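## Task

Using the forceps T1, move green vial 3 from R1 well B5 into TC well E5, and violet vial 2 from R1 well E5 into TC well B1, each standing upright on the floor of its well. Then set TC flat within N2's locators, with TC's well A1 at N2's corner labelled A1. At the end T1 must be back in holder H1 with both tips in one slot, and H1 upright on its base. Every other vial stays upright in its own well, and R1 stays seated in its nest. Nothing may depend on the robot holding it: release everything and move the grippers away.

## Robot and tools

Robot: two six-joint arms, left_arm and right_arm, each ending in a parallel two-finger gripper. Joint order in every row and every per-joint list: waist (joint1), shoulder (joint2), elbow (joint3), wrist pitch (joint4), wrist yaw (joint5), wrist roll (joint6). Stated ranges in radians: waist -2.618 to 3.054, shoulder 0.000 to 3.142, elbow 0.000 to 3.142, wrist pitch -1.571 to 1.571, wrist yaw -1.571 to 1.571, wrist roll -2.094 to 2.094. The true end of a joint may differ from these by up to 0.036 rad.

Scene frame: origin on the table top midway between the arms, +z up, +x out across the table, left_arm on the +y side. The names left and right do not refer to image sides. Arm roots: left_arm at (+0.003, +0.256, +0.119) m, quat_wxyz (+0.987, -0.030, +0.146, +0.055); right_arm at (+0.035, -0.274, +0.119) m, quat_wxyz (+0.985, +0.035, +0.145, -0.091). The fingers point along the gripper's +z and close along its y. The reported end_effector_position is the point between the pads, roughly 1 cm short of the fingertips; it can be off, more so at long reach. Wrist camera mounts stick out from the gripper and can collide.

Scene layout: TC lies between the arms; N2 is on the right arm's side. Well labels (row letters, column numbers, a triangle at A1) are printed on the tops of R1 and TC. Vials are picked up by their caps with T1, which lives in holder H1.

A row is 14 numbers, each in [-1, 1], always for both arms: left_arm's six joint values then its opening, followed by right_arm's six joint values and opening. Joint values are scaled offsets, not poses: 1.0 equals 1.202 rad (waist), 1.258 (shoulder), 1.238 (elbow), 2.073 (wrist pitch), 2.022 (wrist yaw and wrist roll). Opening is absolute: +1 fully open, -1 closed.

execute_actions(actions): a list of actions; each action is a table of at most 15 rows, one row per 1/30 s step, and a short table repeats its last row until 15 steps are used. Joint offsets count from the angles at the start of that action (for the first action, the last reported angles), not from the previous row. If an action would push a joint more than 0.036 rad beyond its stated end, it is refused for both arms; a malformed action, or a first action failing that check, rejects the whole call. An empty list just returns the state and images. A joint driven to its real end reports "joint sent to its limit"; no such line does not prove there is more room.

move(target, speed, blocking): target is one 14-number row; offsets are measured from the Joint positions in the latest result that listed them. All joints travel together, finishing at the same fraction, so grippers follow curves. speed is in rad/s for the joint with the longest travel, 0.01 to 2, default 0.5; a path lasts 0.5 to 10 s and is cut off at 10 s. Paths ignore obstacles and the other arm. Finger openings are applied at the start. The result adds a move: line with the ending (done, off_target, moving, held, fault), limits=held or limits=none, and each arm's worst joint. With blocking=false you get control back after 0.5 s; until a result shows the move ended, use only wait or stop. Faster moves and targets deeper past contact hit and press harder.

wait(seconds): 0 to 10; lets the scene run with commands held; returns early if a move finishes. stop(): brakes a running move; it needs distance, more when fast; fingers keep moving. zoom_image(camera, region): camera is cam_head_left, cam_head_right, cam_left_wrist or cam_right_wrist (each 504x504); region [x0, y0, x1, y1] in pixels, top-left origin, at most 504 by 504. read_manual(section): licence texts only. finished_scene(scene): ends the current scene (give its number) after the last command is held; irreversible, and reports success.

Results: a state line per arm with gripper position (m) and quat_wxyz; Joint positions and Joint velocities per arm (six joints in rad, rad/s, then pad gap in m, 0.094 m fully open); Joint targets, the angles currently being driven toward; grip_measured, the opening on the command scale (each gripper may be off by about 1 mm). "joint command not followed" means the clearance check altered some joint targets. FAULT and MOTOR HOT lines flag stops and heating.

Motion notes: each joint's target stays within a lead of its measured angle (0.202 waist, 0.258 shoulder, 0.238 elbow, 0.573 wrist pitch, 0.522 wrist yaw and roll, in rad), and targets are scaled back if the gripper would jump over 70 mm, so big offsets take several actions and an unfinished motion must be re-commanded. Zero offsets can let an arm sag; re-send offsets toward the desired angles. The simulation runs while you think, holding the last command.

Gripping: to hold, command an opening below grip_measured, about 0.03 lower for a firm grip. Pad force is capped near 50 to 62 N, less for parts under about 2 mm thick.

Avoid: dropping or knocking anything off the table, arms striking or pressing each other, hard hits and heavy pushes, long loaded holds that overheat motors (75 °C warns, 90 °C stops the arm 10 s, 100 °C drops it). Brief external tugs on held parts may occur. Finish with everything released and grippers clear.

Each tool is called in YAML: its name, and indented under it one key for each argument.

## Session

execute_actions:
  actions: []

Scene clock: 0.00 s.
left_arm: end_effector_position=(-0.0397, +0.6171, +0.3571) grip_measured=+1.000 end_effector_quat_wxyz=(-0.198, +0.949, +0.155, +0.189) | right_arm: end_effector_position=(+0.2280, -0.5373, +0.3194) grip_measured=+1.000 end_effector_quat_wxyz=(+0.026, -0.330, +0.936, -0.117)
Joint names: [waist, shoulder, elbow, wrist pitch, wrist yaw, wrist roll]
Joint positions: left_arm=[ 2.137  1.791  1.788 -1.487  0.8   -1.31   0.094] | right_arm=[-1.099  1.285  1.534 -1.4   -0.295 -1.875  0.094]
Joint velocities: left_arm=[-0.007 -0.007 -0.002  0.022 -0.022  0.007  0.   ] | right_arm=[-0.022  0.002  0.007  0.037 -0.037 -0.037  0.   ]
Motor temperatures (°C, as the motors report them): left_arm=[23 30 24 24 24 24] | right_arm=[23 27 25 26 24 25]
Joint targets: left_arm=[2.141 1.787 1.792 -1.490 0.800 -1.306] | right_arm=[-1.101 1.278 1.543 -1.406 -0.301 -1.873]

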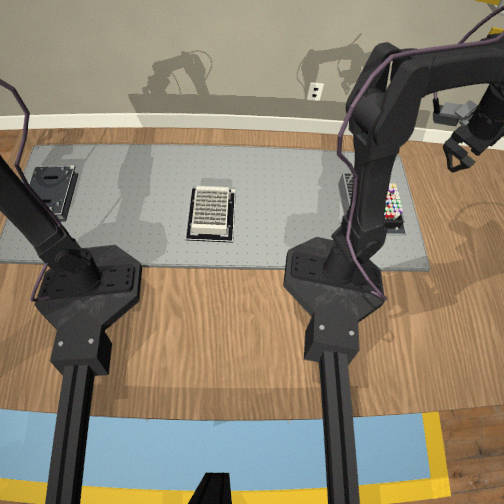

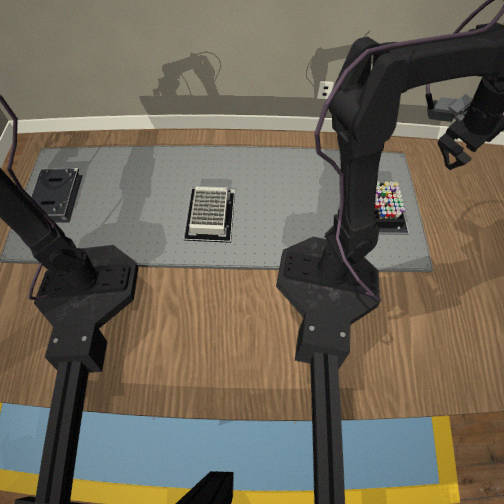

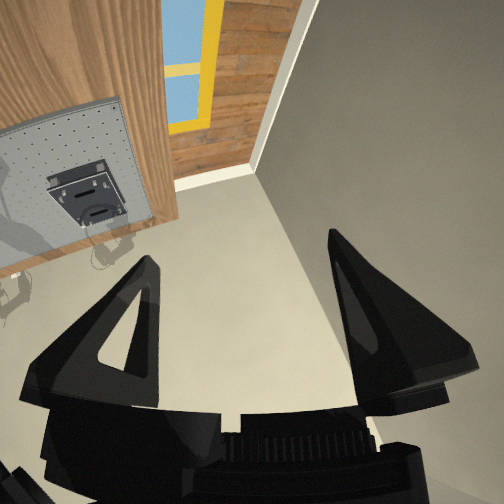

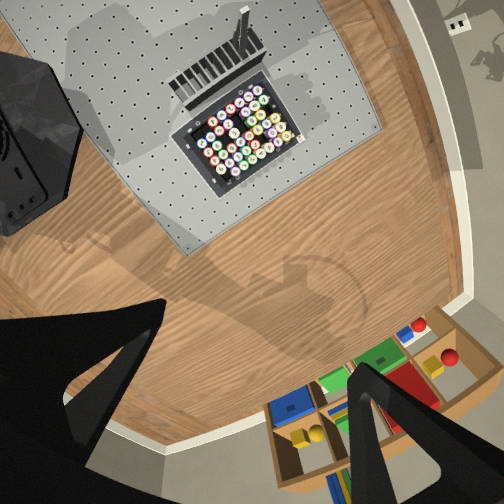

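zoom_image:
  camera: "cam_right_wrist"
  region: [150, 0, 330, 210]

zoom_image:
  camera: "cam_head_left"
  region: [170, 170, 260, 260]

zoom_image:
  camera: "cam_head_right"
  region: [10, 150, 100, 240]

zoom_image:
  camera: "cam_left_wrist"
  region: [20, 130, 160, 250]

Region (150, 0, 330, 210) of cam_right_wrist's 504x504 image, scaled by 2.400, with more detail than that image has; it fills the left 432 columns of this view, and the rest is white.

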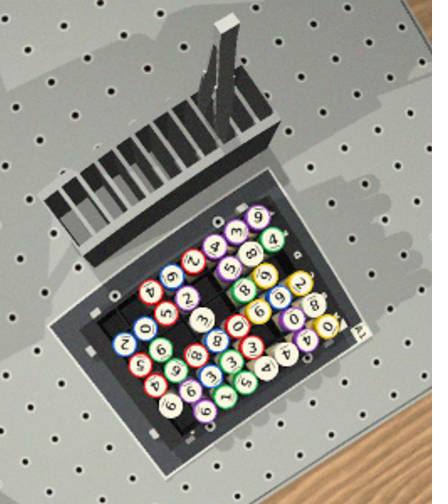

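Region (170, 170, 260, 260) of cam_head_left's 504x504 image, scaled by 5.600, with more detail than that image has.

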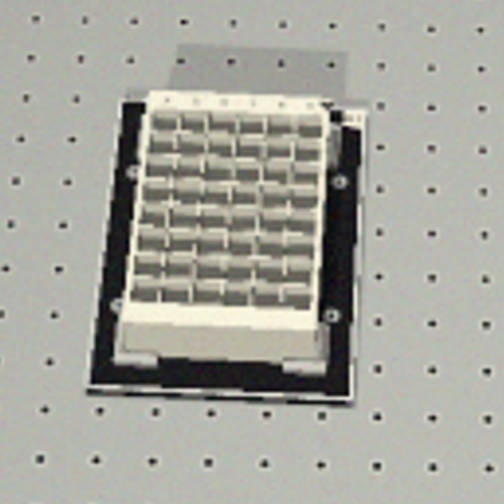

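Region (10, 150, 100, 240) of cam_head_right's 504x504 image, scaled by 5.600, with more detail than that image has.

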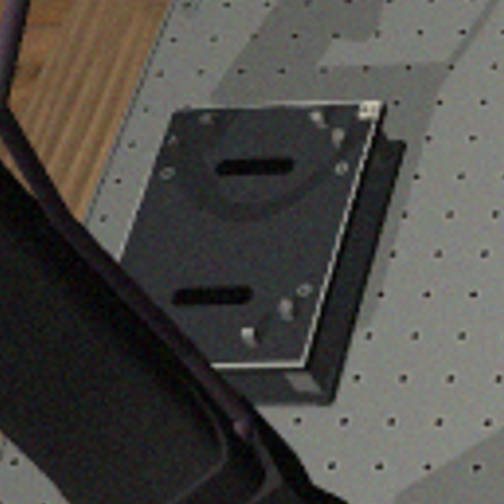

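Region (20, 130, 160, 250) of cam_left_wrist's 504x504 image, scaled by 3.600, with more detail than that image has; it fills the top 432 rows of this view, and the rest is white.

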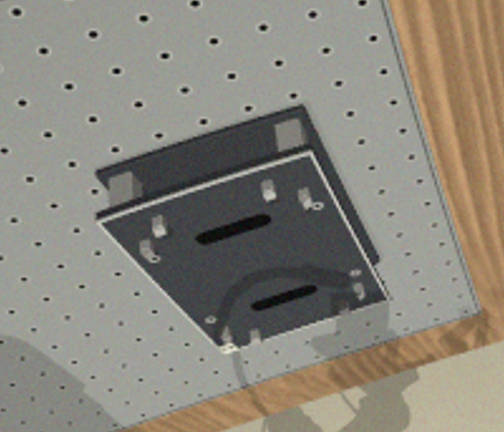

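zoom_image:
  camera: "cam_head_left"
  region: [320, 130, 440, 280]

zoom_image:
  camera: "cam_head_right"
  region: [320, 130, 440, 280]

zoom_image:
  camera: "cam_right_wrist"
  region: [140, 0, 400, 260]

Region (320, 130, 440, 280) of cam_head_left's 504x504 image, scaled by 3.360, with more detail than that image has; it fills the left 403 columns of this view, and the rest is white.

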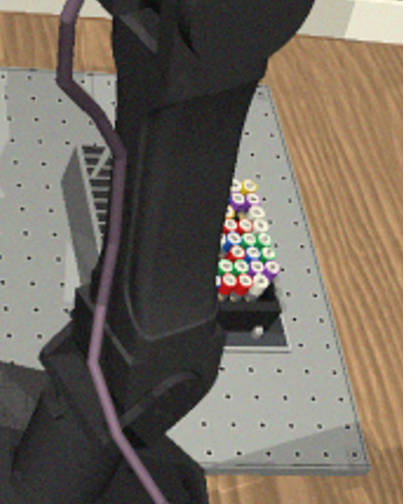

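Region (320, 130, 440, 280) of cam_head_right's 504x504 image, scaled by 3.360, with more detail than that image has; it fills the left 403 columns of this view, and the rest is white.

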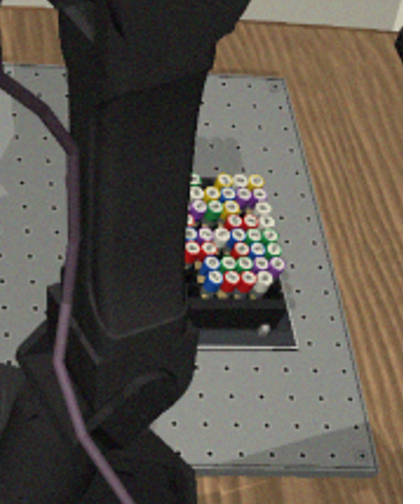

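Region (140, 0, 400, 260) of cam_right_wrist's 504x504 image, scaled by 1.938, with more detail than that image has.

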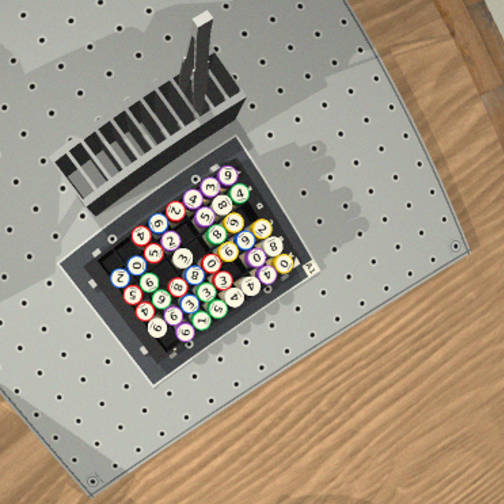

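zoom_image:
  camera: "cam_right_wrist"
  region: [160, 60, 320, 220]

zoom_image:
  camera: "cam_right_wrist"
  region: [160, 0, 280, 120]

Region (160, 60, 320, 220) of cam_right_wrist's 504x504 image, scaled by 3.150, with more detail than that image has.

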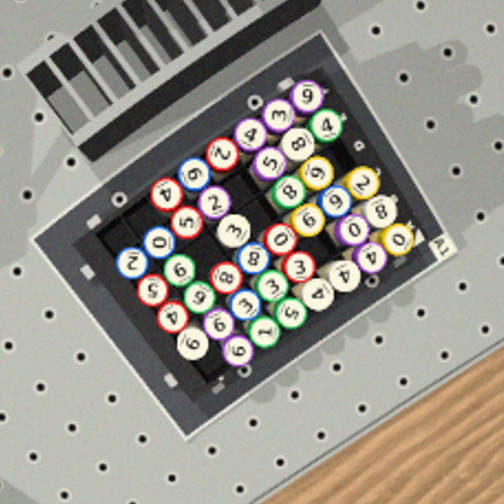

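Region (160, 0, 280, 120) of cam_right_wrist's 504x504 image, scaled by 4.200, with more detail than that image has.

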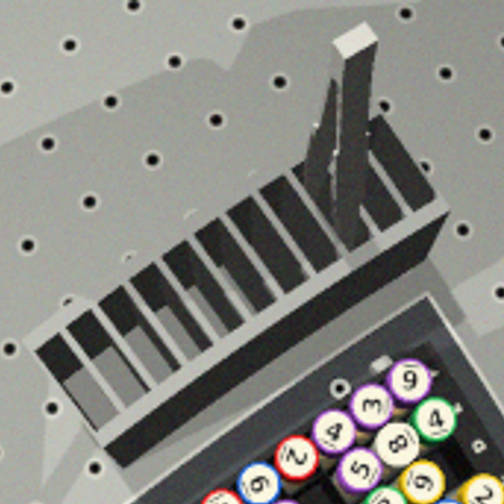

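move:
  target: [-0.998, -0.1455, -0.309, 0.168, -0.257, 0.757, 1, 0.8153, 0.0914, -0.2116, 0.1172, 0.1543, 0.7774, 0.2]
  speed: 2.0

Scene clock: 12.27 s.
left_arm: end_effector_position=(+0.2466, +0.5327, +0.1863) grip_measured=+1.000 end_effector_quat_wxyz=(+0.018, -0.395, +0.918, -0.030) | right_arm: end_effector_position=(+0.3503, -0.3776, +0.1984) grip_measured=+0.202 end_effector_quat_wxyz=(-0.006, -0.000, +1.000, -0.003)
Joint names: [waist, shoulder, elbow, wrist pitch, wrist yaw, wrist roll]
Joint positions: left_arm=[ 0.936  1.631  1.424 -1.155  0.282  0.214  0.094] | right_arm=[-0.126  1.393  1.285 -1.173  0.014 -0.311  0.056]
Joint velocities: left_arm=[ 0.002 -0.012 -0.007  0.007  0.007 -0.11   0.   ] | right_arm=[ 0.007 -0.002  0.012 -0.081  0.022  0.022 -0.001]
Motor temperatures (°C, as the motors report them): left_arm=[23 33 26 24 24 24] | right_arm=[23 28 26 26 24 25]
Joint targets: left_arm=[0.937 1.608 1.406 -1.139 0.280 0.221] | right_arm=[-0.118 1.400 1.272 -1.157 0.017 -0.303]
move: off_target (left_arm); limits=none; left_arm: farthest joint: the shoulder, 0.023 radians from its target (0.183 radians at the start); right_arm: farthest joint: the wrist pitch, 0.016 radians from its target (0.243 radians at the start)

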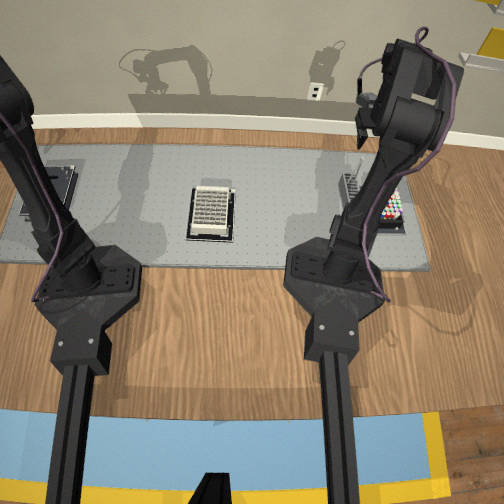

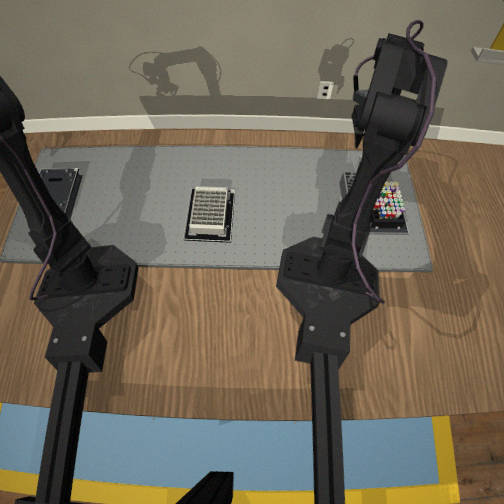

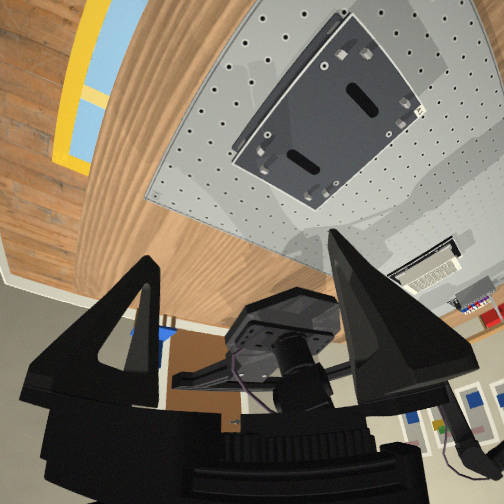

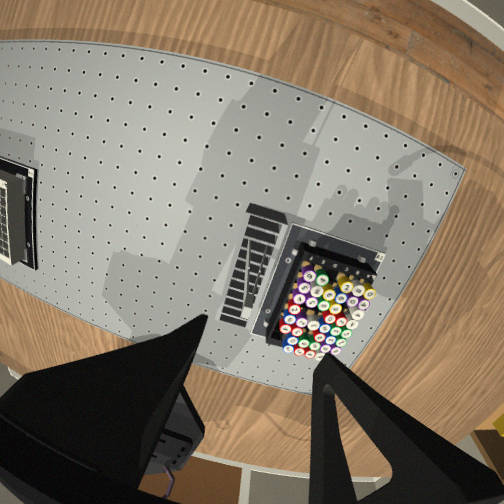

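zoom_image:
  camera: "cam_right_wrist"
  region: [190, 190, 390, 390]

zoom_image:
  camera: "cam_right_wrist"
  region: [210, 195, 310, 335]

Region (190, 190, 390, 390) of cam_right_wrist's 504x504 image, scaled by 2.520, with more detail than that image has.

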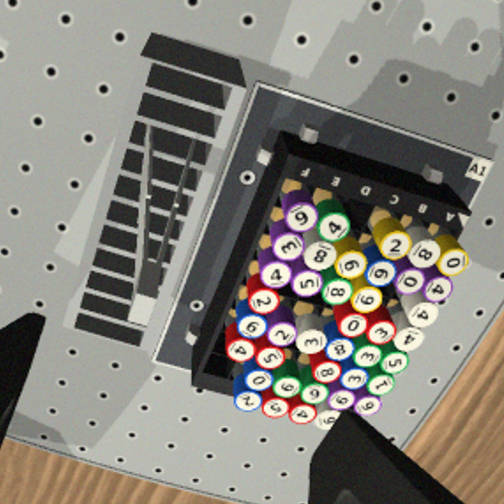

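Region (210, 195, 310, 335) of cam_right_wrist's 504x504 image, scaled by 3.600, with more detail than that image has; it fills the left 360 columns of this view, and the rest is white.

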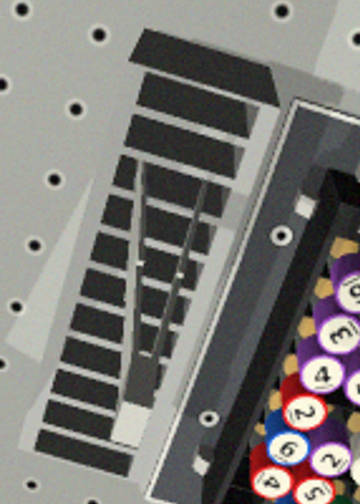

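move:
  target: [-0.298, -0.078, -0.121, 0.064, -0.079, 0.231, 1, 0.0248, 0.0927, -0.2137, 0.1864, 0, 0.0142, -0.2]
  speed: 1.1

Scene clock: 17.20 s.
left_arm: end_effector_position=(+0.3007, +0.4600, +0.1598) grip_measured=+1.000 end_effector_quat_wxyz=(-0.001, +0.001, +1.000, +0.002) | right_arm: end_effector_position=(+0.3502, -0.3704, +0.1059) grip_measured=-0.198 end_effector_quat_wxyz=(-0.005, +0.001, +1.000, -0.000)
Joint names: [waist, shoulder, elbow, wrist pitch, wrist yaw, wrist roll]
Joint positions: left_arm=[ 0.579  1.555  1.293 -1.035  0.12   0.675  0.094] | right_arm=[-0.106  1.508  1.03  -0.804  0.014 -0.29   0.038]
Joint velocities: left_arm=[ 0.007  0.012  0.007 -0.022 -0.037  0.022  0.   ] | right_arm=[-0.007 -0.012  0.007  0.007  0.066 -0.066  0.001]
Motor temperatures (°C, as the motors report them): left_arm=[23 34 26 24 24 24] | right_arm=[23 28 26 26 24 25]
Joint targets: left_arm=[0.578 1.533 1.274 -1.022 0.122 0.681] | right_arm=[-0.096 1.509 1.021 -0.787 0.014 -0.282]
move: off_target (left_arm); limits=none; left_arm: farthest joint: the shoulder, 0.023 radians from its target (0.098 radians at the start); right_arm: farthest joint: the wrist pitch, 0.018 radians from its target (0.387 radians at the start)

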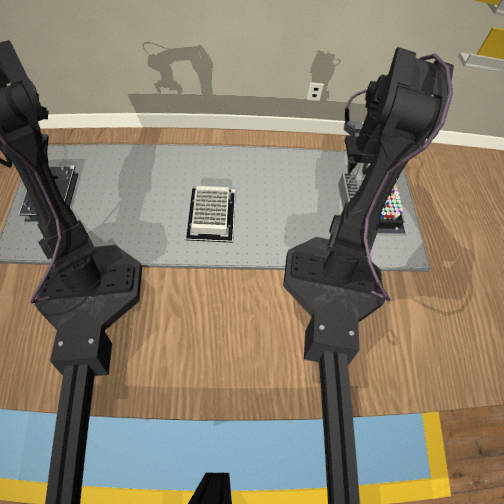

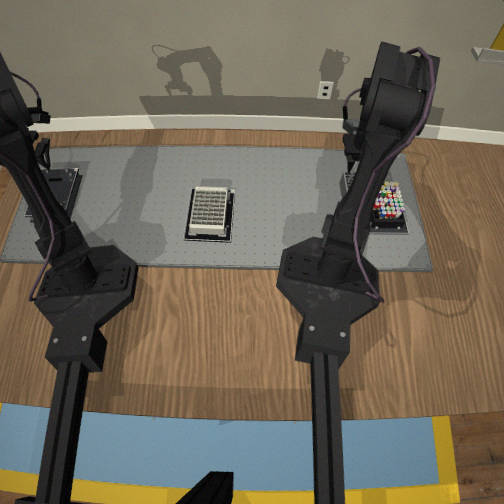

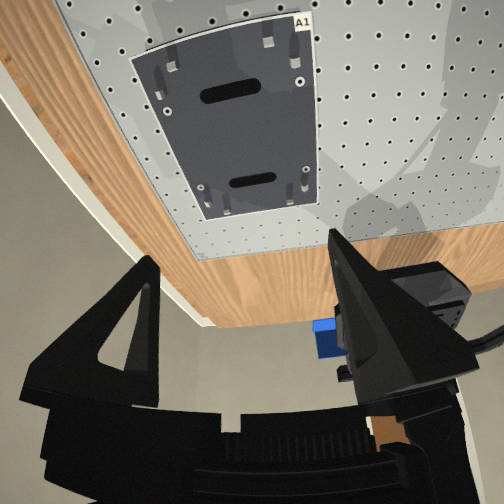

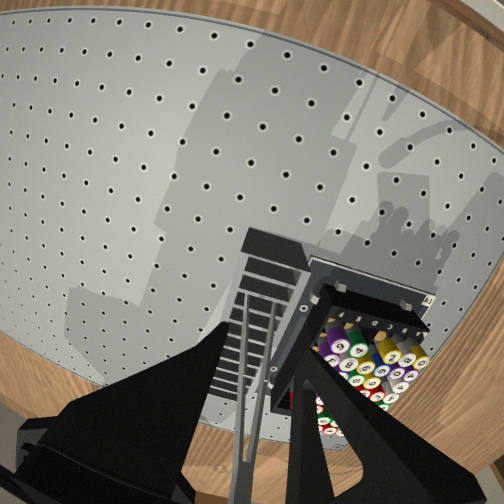

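zoom_image:
  camera: "cam_right_wrist"
  region: [190, 220, 350, 420]

zoom_image:
  camera: "cam_right_wrist"
  region: [180, 304, 380, 504]

zoom_image:
  camera: "cam_head_left"
  region: [325, 110, 415, 230]

Region (190, 220, 350, 420) of cam_right_wrist's 504x504 image, scaled by 2.520, with more detail than that image has; it fills the left 403 columns of this view, and the rest is white.

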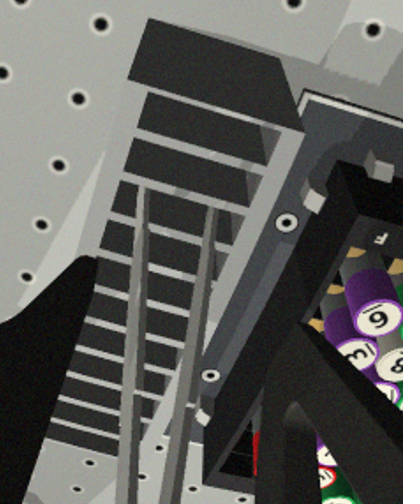

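Region (180, 304, 380, 504) of cam_right_wrist's 504x504 image, scaled by 2.520, with more detail than that image has.

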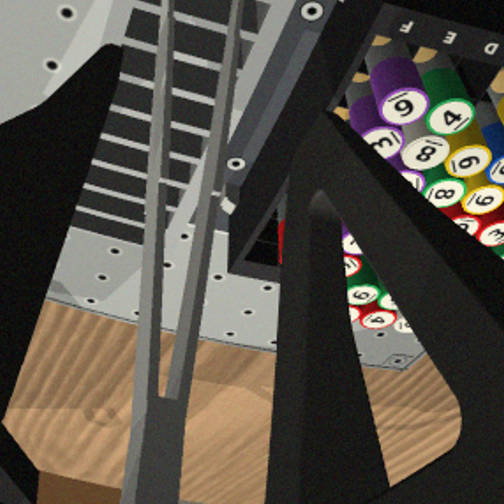

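Region (325, 110, 415, 230) of cam_head_left's 504x504 image, scaled by 4.200, with more detail than that image has; it fills the left 378 columns of this view, and the rest is white.

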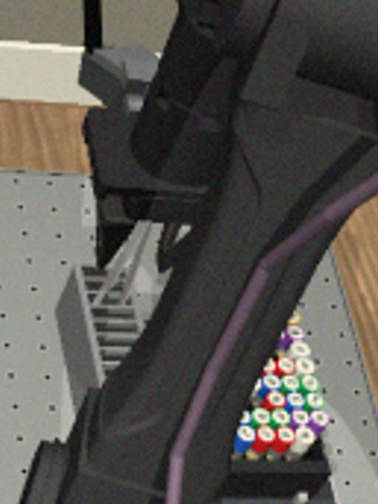

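zoom_image:
  camera: "cam_right_wrist"
  region: [100, 0, 352, 252]

zoom_image:
  camera: "cam_right_wrist"
  region: [40, 180, 292, 432]

Region (100, 0, 352, 252) of cam_right_wrist's 504x504 image, scaled by 2.000, with more detail than that image has.

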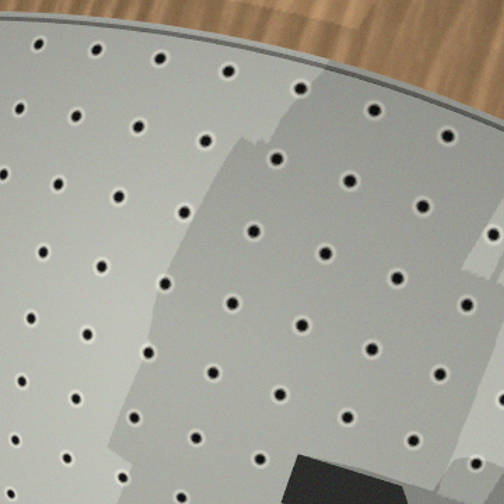

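Region (40, 180, 292, 432) of cam_right_wrist's 504x504 image, scaled by 2.000, with more detail than that image has.

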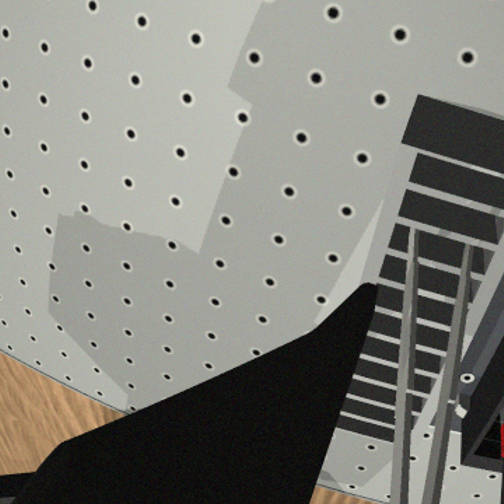

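zoom_image:
  camera: "cam_left_wrist"
  region: [110, 0, 350, 270]

zoom_image:
  camera: "cam_left_wrist"
  region: [252, 0, 504, 252]

Region (110, 0, 350, 270) of cam_left_wrist's 504x504 image, scaled by 1.867, with more detail than that image has.

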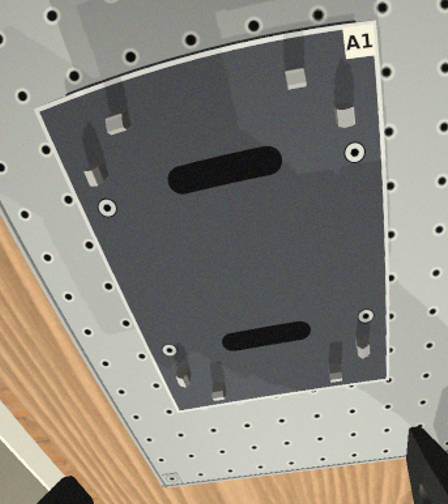

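Region (252, 0, 504, 252) of cam_left_wrist's 504x504 image, scaled by 2.000, with more detail than that image has.

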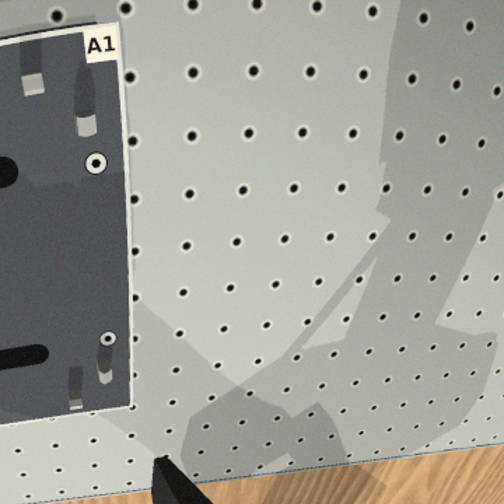

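execute_actions:
  actions:
    - [[-0.0008,-0.0175,-0.0153,0.0063,0.001,0.003,1, 0.012,0.001,-0.007,0.008,0,0.004,-0.3],[-0.0008,-0.0175,-0.0153,0.0063,0.001,0.003,1, 0.015,0.001,-0.007,0.008,0,0.004,-0.4],[-0.0008,-0.0175,-0.0153,0.0063,0.001,0.003,1, 0.018,0.001,-0.007,0.008,0,0.004,-0.48],[-0.0008,-0.0175,-0.0153,0.0063,0.001,0.003,1, 0.018,0.001,-0.007,0.008,0,0.004,-0.54],[-0.0008,-0.0175,-0.0153,0.0063,0.001,0.003,1, 0.018,0.001,-0.007,0.008,0,0.004,-0.58],[-0.0008,-0.0175,-0.0153,0.0063,0.001,0.003,1, 0.018,0.001,-0.007,0.008,0,0.004,-0.62],[-0.0008,-0.0175,-0.0153,0.0063,0.001,0.003,1, 0.018,0.001,-0.007,0.008,0,0.004,-0.65],[-0.0008,-0.0175,-0.0153,0.0063,0.001,0.003,1, 0.018,0.001,-0.007,0.008,0,0.004,-0.68],[-0.0008,-0.0175,-0.0153,0.0063,0.001,0.003,1, 0.018,0.001,-0.007,0.008,0,0.004,-0.70],[-0.0008,-0.0175,-0.0153,0.0063,0.001,0.003,1, 0.018,0.001,-0.007,0.008,0,0.004,-0.72],[-0.0008,-0.0175,-0.0153,0.0063,0.001,0.003,1, 0.018,0.001,-0.007,0.008,0,0.004,-0.74],[-0.0008,-0.0175,-0.0153,0.0063,0.001,0.003,1, 0.018,0.001,-0.007,0.008,0,0.004,-0.76],[-0.0008,-0.0175,-0.0153,0.0063,0.001,0.003,1, 0.018,0.001,-0.007,0.008,0,0.004,-0.775],[-0.0008,-0.0175,-0.0153,0.0063,0.001,0.003,1, 0.018,0.001,-0.007,0.008,0,0.004,-0.785]]

Scene clock: 21.70 s.
left_arm: end_effector_position=(+0.3008, +0.4601, +0.1598) grip_measured=+1.000 end_effector_quat_wxyz=(-0.001, +0.001, +1.000, +0.002) | right_arm: end_effector_position=(+0.3514, -0.3666, +0.1060) grip_measured=-0.782 end_effector_quat_wxyz=(-0.005, -0.005, +1.000, +0.001)
Joint names: [waist, shoulder, elbow, wrist pitch, wrist yaw, wrist roll]
Joint positions: left_arm=[ 0.579  1.555  1.293 -1.034  0.12   0.675  0.094] | right_arm=[-0.094  1.508  1.03  -0.804  0.015 -0.289  0.01 ]
Joint velocities: left_arm=[-0.002  0.002  0.007  0.022  0.022  0.022  0.   ] | right_arm=[-0.022 -0.002  0.007  0.007  0.007 -0.037 -0.001]
Motor temperatures (°C, as the motors report them): left_arm=[23 36 26 24 24 24] | right_arm=[23 28 26 26 24 25]
Joint targets: left_arm=[0.578 1.533 1.274 -1.022 0.122 0.680] | right_arm=[-0.085 1.509 1.021 -0.787 0.015 -0.282]

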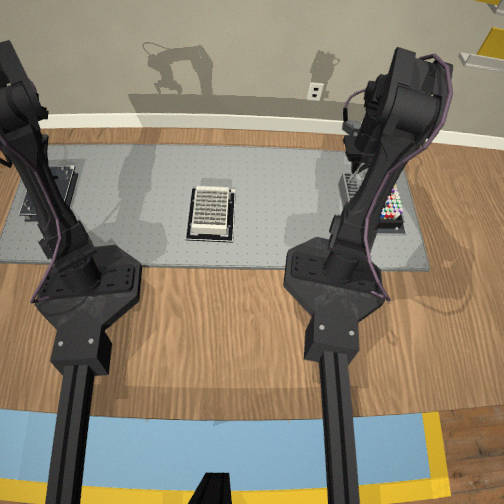

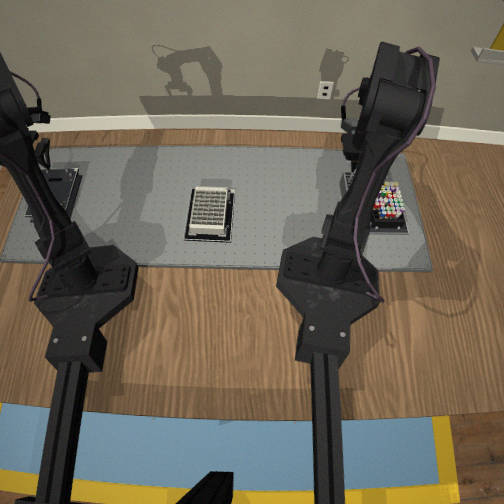

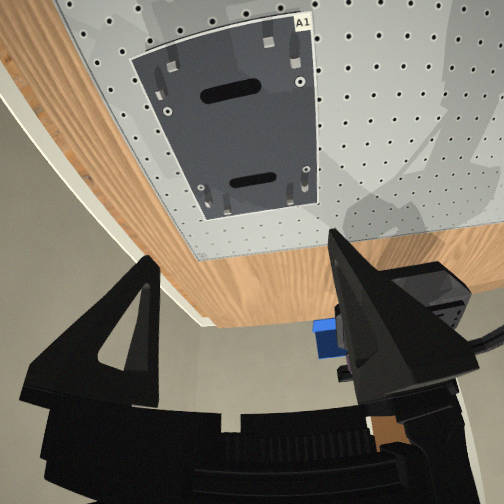

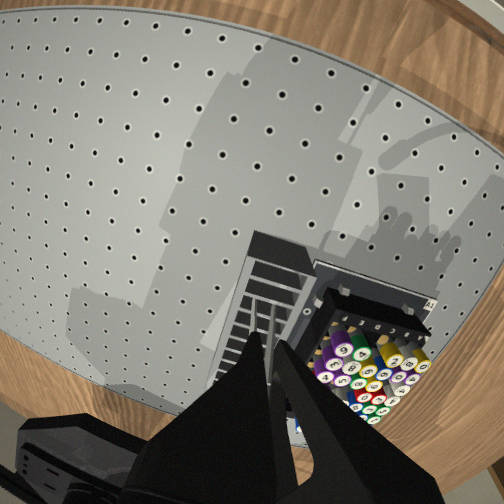

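zoom_image:
  camera: "cam_right_wrist"
  region: [215, 250, 335, 400]

zoom_image:
  camera: "cam_head_left"
  region: [330, 140, 390, 210]

Region (215, 250, 335, 400) of cam_right_wrist's 504x504 image, scaled by 3.360, with more detail than that image has; it fills the left 403 columns of this view, and the rest is white.

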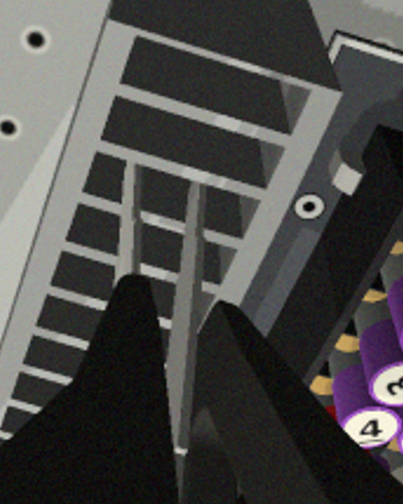

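Region (330, 140, 390, 210) of cam_head_left's 504x504 image, scaled by 7.200, with more detail than that image has; it fills the left 432 columns of this view, and the rest is white.

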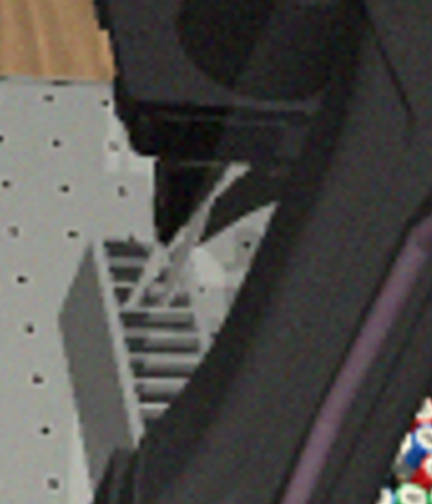

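execute_actions:
  actions:
    - [[-0.0008,-0.0175,-0.0153,0.0058,0.001,0.0025,1, 0.004,-0.012,-0.007,0.008,0,0,-0.64],[-0.0008,-0.0175,-0.0153,0.0058,0.001,0.0025,1, 0.0,-0.018,-0.007,0.008,0,0,-0.64],[-0.0008,-0.0175,-0.0153,0.0058,0.001,0.0025,1, -0.004,-0.026,-0.009,0.009,0,0,-0.64],[-0.0008,-0.0175,-0.0153,0.0058,0.001,0.0025,1, -0.007,-0.032,-0.014,0.011,0,0,-0.64],[-0.0008,-0.0175,-0.0153,0.0058,0.001,0.0025,1, -0.009,-0.037,-0.020,0.013,0,0,-0.64],[-0.0008,-0.0175,-0.0153,0.0058,0.001,0.0025,1, -0.0116,-0.041,-0.026,0.015,0,0,-0.64],[-0.0008,-0.0175,-0.0153,0.0058,0.001,0.0025,1, -0.0116,-0.0429,-0.031,0.0159,0,0,-0.64],[-0.0008,-0.0175,-0.0153,0.0058,0.001,0.0025,1, -0.0116,-0.0429,-0.035,0.0159,0,0,-0.64],[-0.0008,-0.0175,-0.0153,0.0058,0.001,0.0025,1, -0.0116,-0.0429,-0.038,0.0159,0,0,-0.64]]

Scene clock: 24.67 s.
left_arm: end_effector_position=(+0.3008, +0.4601, +0.1598) grip_measured=+1.000 end_effector_quat_wxyz=(-0.001, +0.001, +1.000, +0.002) | right_arm: end_effector_position=(+0.3458, -0.3664, +0.1065) grip_measured=-0.642 end_effector_quat_wxyz=(-0.001, -0.003, +1.000, -0.000)
Joint names: [waist, shoulder, elbow, wrist pitch, wrist yaw, wrist roll]
Joint positions: left_arm=[ 0.579  1.555  1.293 -1.034  0.12   0.675  0.094] | right_arm=[-0.098  1.481  0.998 -0.79   0.015 -0.289  0.017]
Joint velocities: left_arm=[-0.012  0.002  0.002 -0.066 -0.007  0.007  0.   ] | right_arm=[ 0.002 -0.007  0.007  0.022  0.007 -0.007 -0.   ]
Motor temperatures (°C, as the motors report them): left_arm=[23 36 26 24 24 24] | right_arm=[23 29 26 26 24 25]
Joint targets: left_arm=[0.578 1.533 1.274 -1.022 0.122 0.680] | right_arm=[-0.108 1.454 0.983 -0.771 0.015 -0.289]

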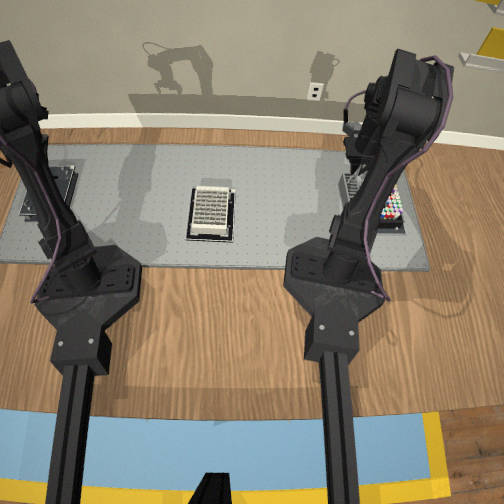

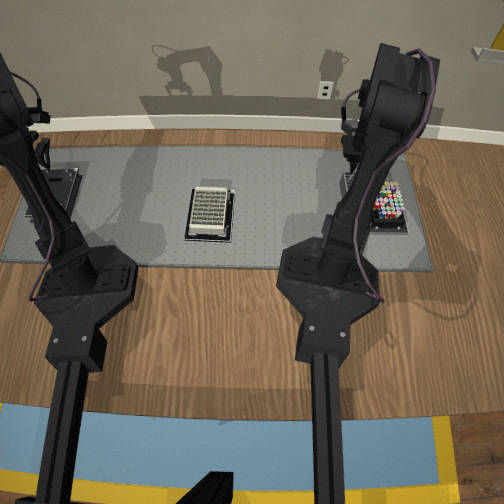

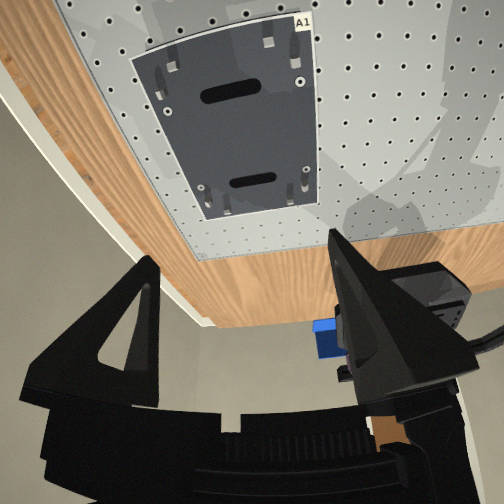

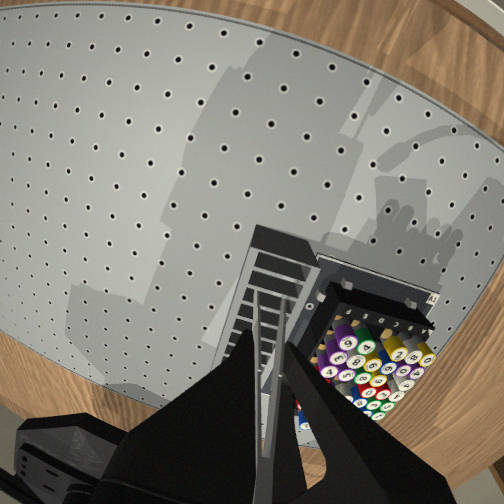

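zoom_image:
  camera: "cam_right_wrist"
  region: [215, 250, 335, 400]

zoom_image:
  camera: "cam_head_left"
  region: [330, 140, 390, 210]

Region (215, 250, 335, 400) of cam_right_wrist's 504x504 image, scaled by 3.360, with more detail than that image has; it fills the left 403 columns of this view, and the rest is white.

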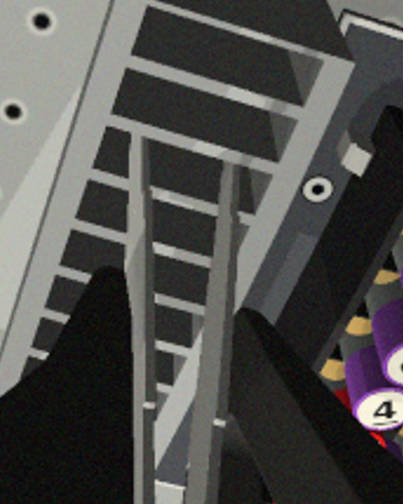

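Region (330, 140, 390, 210) of cam_head_left's 504x504 image, scaled by 7.200, with more detail than that image has; it fills the left 432 columns of this view, and the rest is white.

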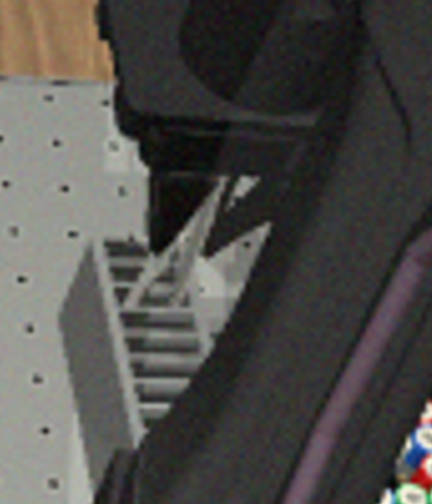

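zoom_image:
  camera: "cam_right_wrist"
  region: [290, 250, 450, 430]

Region (290, 250, 450, 430) of cam_right_wrist's 504x504 image, scaled by 2.800, with more detail than that image has.

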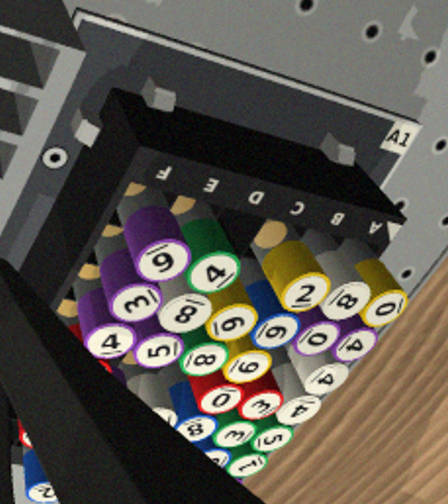

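execute_actions:
  actions:
    - [[-0.0008,-0.0175,-0.0153,0.0058,0.001,0.0025,1, -0.0125,-0.0215,-0.012,0.009,0,0,-0.66],[-0.0008,-0.0175,-0.0153,0.0058,0.001,0.0025,1, -0.0125,-0.0215,-0.012,0.009,0,0,-0.68],[-0.0008,-0.0175,-0.0153,0.0058,0.001,0.0025,1, -0.0125,-0.0215,-0.012,0.009,0,0,-0.70],[-0.0008,-0.0175,-0.0153,0.0058,0.001,0.0025,1, -0.0125,-0.0215,-0.012,0.009,0,0,-0.72],[-0.0008,-0.0175,-0.0153,0.0058,0.001,0.0025,1, -0.0125,-0.0215,-0.012,0.009,0,0,-0.74],[-0.0008,-0.0175,-0.0153,0.0058,0.001,0.0025,1, -0.0125,-0.0215,-0.012,0.009,0,0,-0.755],[-0.0008,-0.0175,-0.0153,0.0058,0.001,0.0025,1, -0.0125,-0.0215,-0.012,0.009,0,0,-0.77],[-0.0008,-0.0175,-0.0153,0.0058,0.001,0.0025,1, -0.0125,-0.0215,-0.012,0.009,0,0,-0.78],[-0.0008,-0.0175,-0.0153,0.0058,0.001,0.0025,1, -0.0125,-0.0215,-0.012,0.009,0,0,-0.785],[-0.0008,-0.0175,-0.0153,0.0058,0.001,0.0025,1, -0.0125,-0.0215,-0.006,0.005,0,0,-0.785],[-0.0008,-0.0175,-0.0153,0.0058,0.001,0.0025,1, -0.0125,-0.0215,0.0,0.002,0,0,-0.785],[-0.0008,-0.0175,-0.0153,0.0058,0.001,0.0025,1, -0.0125,-0.0215,0.006,-0.001,0,0,-0.785],[-0.0008,-0.0175,-0.0153,0.0058,0.001,0.0025,1, -0.0125,-0.0215,0.012,-0.003,0,0,-0.785],[-0.0008,-0.0175,-0.0153,0.0058,0.001,0.0025,1, -0.0125,-0.0215,0.016,-0.005,0,0,-0.785]]
    - [[-0.0008,-0.0175,-0.0153,0.0058,0.001,0.0025,1, 0,-0.0317,0.0422,-0.0387,0,0,-0.785],[-0.0008,-0.0175,-0.0153,0.0058,0.001,0.0025,1, 0,-0.0398,0.0544,-0.0573,0,0,-0.785],[-0.0008,-0.0175,-0.0153,0.0058,0.001,0.0025,1, 0,-0.0486,0.0676,-0.0751,0,0,-0.785],[-0.0008,-0.0175,-0.0153,0.0058,0.001,0.0025,1, 0,-0.0565,0.0795,-0.0885,0,0,-0.785],[-0.0008,-0.0175,-0.0153,0.0058,0.001,0.0025,1, 0,-0.0637,0.0904,-0.0994,0,0,-0.785],[-0.0008,-0.0175,-0.0153,0.0058,0.001,0.0025,1, 0,-0.0709,0.1013,-0.1103,0,0,-0.785],[-0.0008,-0.0175,-0.0153,0.0058,0.001,0.0025,1, 0,-0.0781,0.1122,-0.1212,0,0,-0.785],[-0.0008,-0.0175,-0.0153,0.0058,0.001,0.0025,1, 0,-0.0854,0.1231,-0.1321,0,0,-0.785],[-0.0008,-0.0175,-0.0153,0.0058,0.001,0.0025,1, 0,-0.0926,0.134,-0.143,0,0,-0.785],[-0.0008,-0.0175,-0.0153,0.0058,0.001,0.0025,1, 0,-0.0988,0.1434,-0.1507,0,0,-0.785],[-0.0008,-0.0175,-0.0153,0.0058,0.001,0.0025,1, 0,-0.1017,0.1478,-0.1517,0,0,-0.785],[-0.0008,-0.0175,-0.0153,0.0058,0.001,0.0025,1, 0,-0.1017,0.1478,-0.1477,0,0,-0.785],[-0.0008,-0.0175,-0.0153,0.0058,0.001,0.0025,1, 0,-0.1017,0.1478,-0.1414,0,0,-0.785],[-0.0008,-0.0175,-0.0153,0.0058,0.001,0.0025,1, 0,-0.1017,0.1478,-0.1388,0,0,-0.785],[-0.0008,-0.0175,-0.0153,0.0058,0.001,0.0025,1, 0,-0.1017,0.1478,-0.1288,0,0,-0.785]]

Scene clock: 29.37 s.
left_arm: end_effector_position=(+0.3008, +0.4601, +0.1598) grip_measured=+1.000 end_effector_quat_wxyz=(-0.001, +0.001, +1.000, +0.002) | right_arm: end_effector_position=(+0.3468, -0.3693, +0.1719) grip_measured=-0.783 end_effector_quat_wxyz=(+0.006, +0.000, +1.000, -0.003)
Joint names: [waist, shoulder, elbow, wrist pitch, wrist yaw, wrist roll]
Joint positions: left_arm=[ 0.579  1.555  1.293 -1.034  0.12   0.675  0.094] | right_arm=[-0.103  1.372  1.154 -1.039  0.015 -0.289  0.01 ]
Joint velocities: left_arm=[-0.002 -0.022  0.002 -0.007  0.022 -0.051  0.   ] | right_arm=[-0.012 -0.002 -0.002 -0.037 -0.095 -0.022 -0.   ]
Motor temperatures (°C, as the motors report them): left_arm=[23 37 26 24 24 24] | right_arm=[23 30 26 26 24 25]
Joint targets: left_arm=[0.578 1.533 1.274 -1.022 0.122 0.680] | right_arm=[-0.103 1.353 1.182 -1.055 0.015 -0.289]

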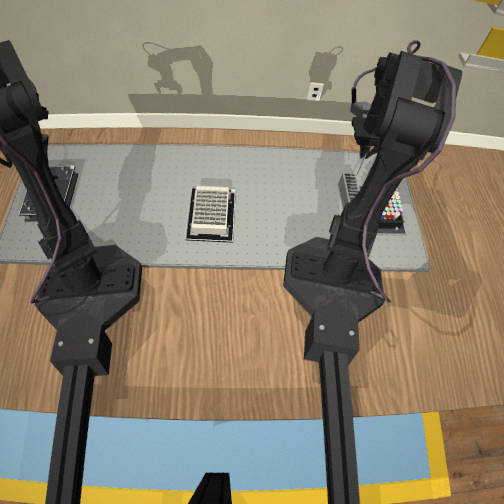

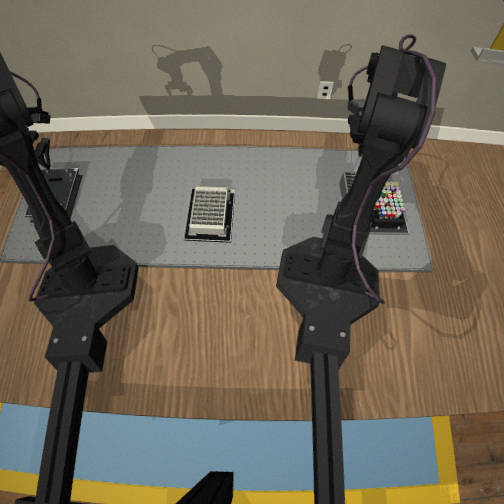

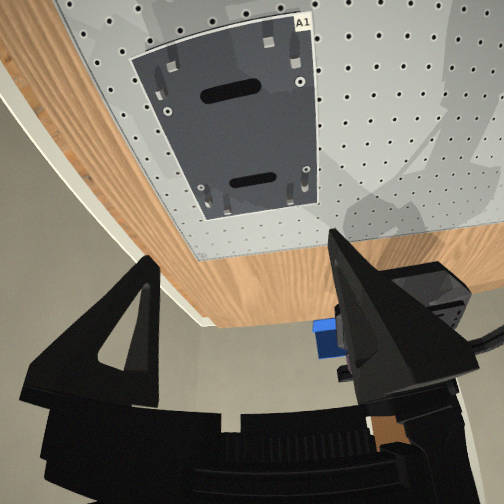

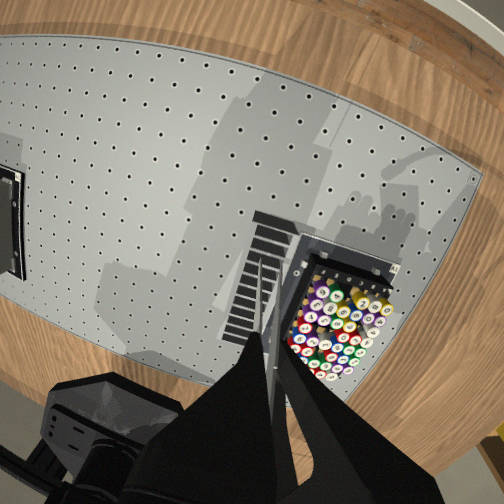

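zoom_image:
  camera: "cam_right_wrist"
  region: [215, 200, 405, 390]

zoom_image:
  camera: "cam_right_wrist"
  region: [235, 235, 315, 355]

Region (215, 200, 405, 390) of cam_right_wrist's 504x504 image, scaled by 2.653, with more detail than that image has.

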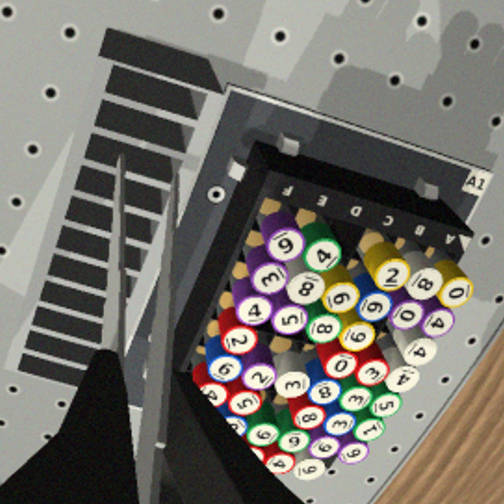

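Region (235, 235, 315, 355) of cam_right_wrist's 504x504 image, scaled by 4.200, with more detail than that image has.

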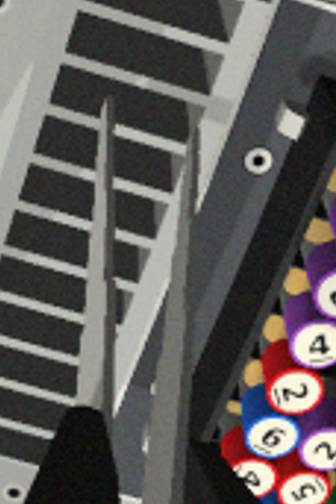

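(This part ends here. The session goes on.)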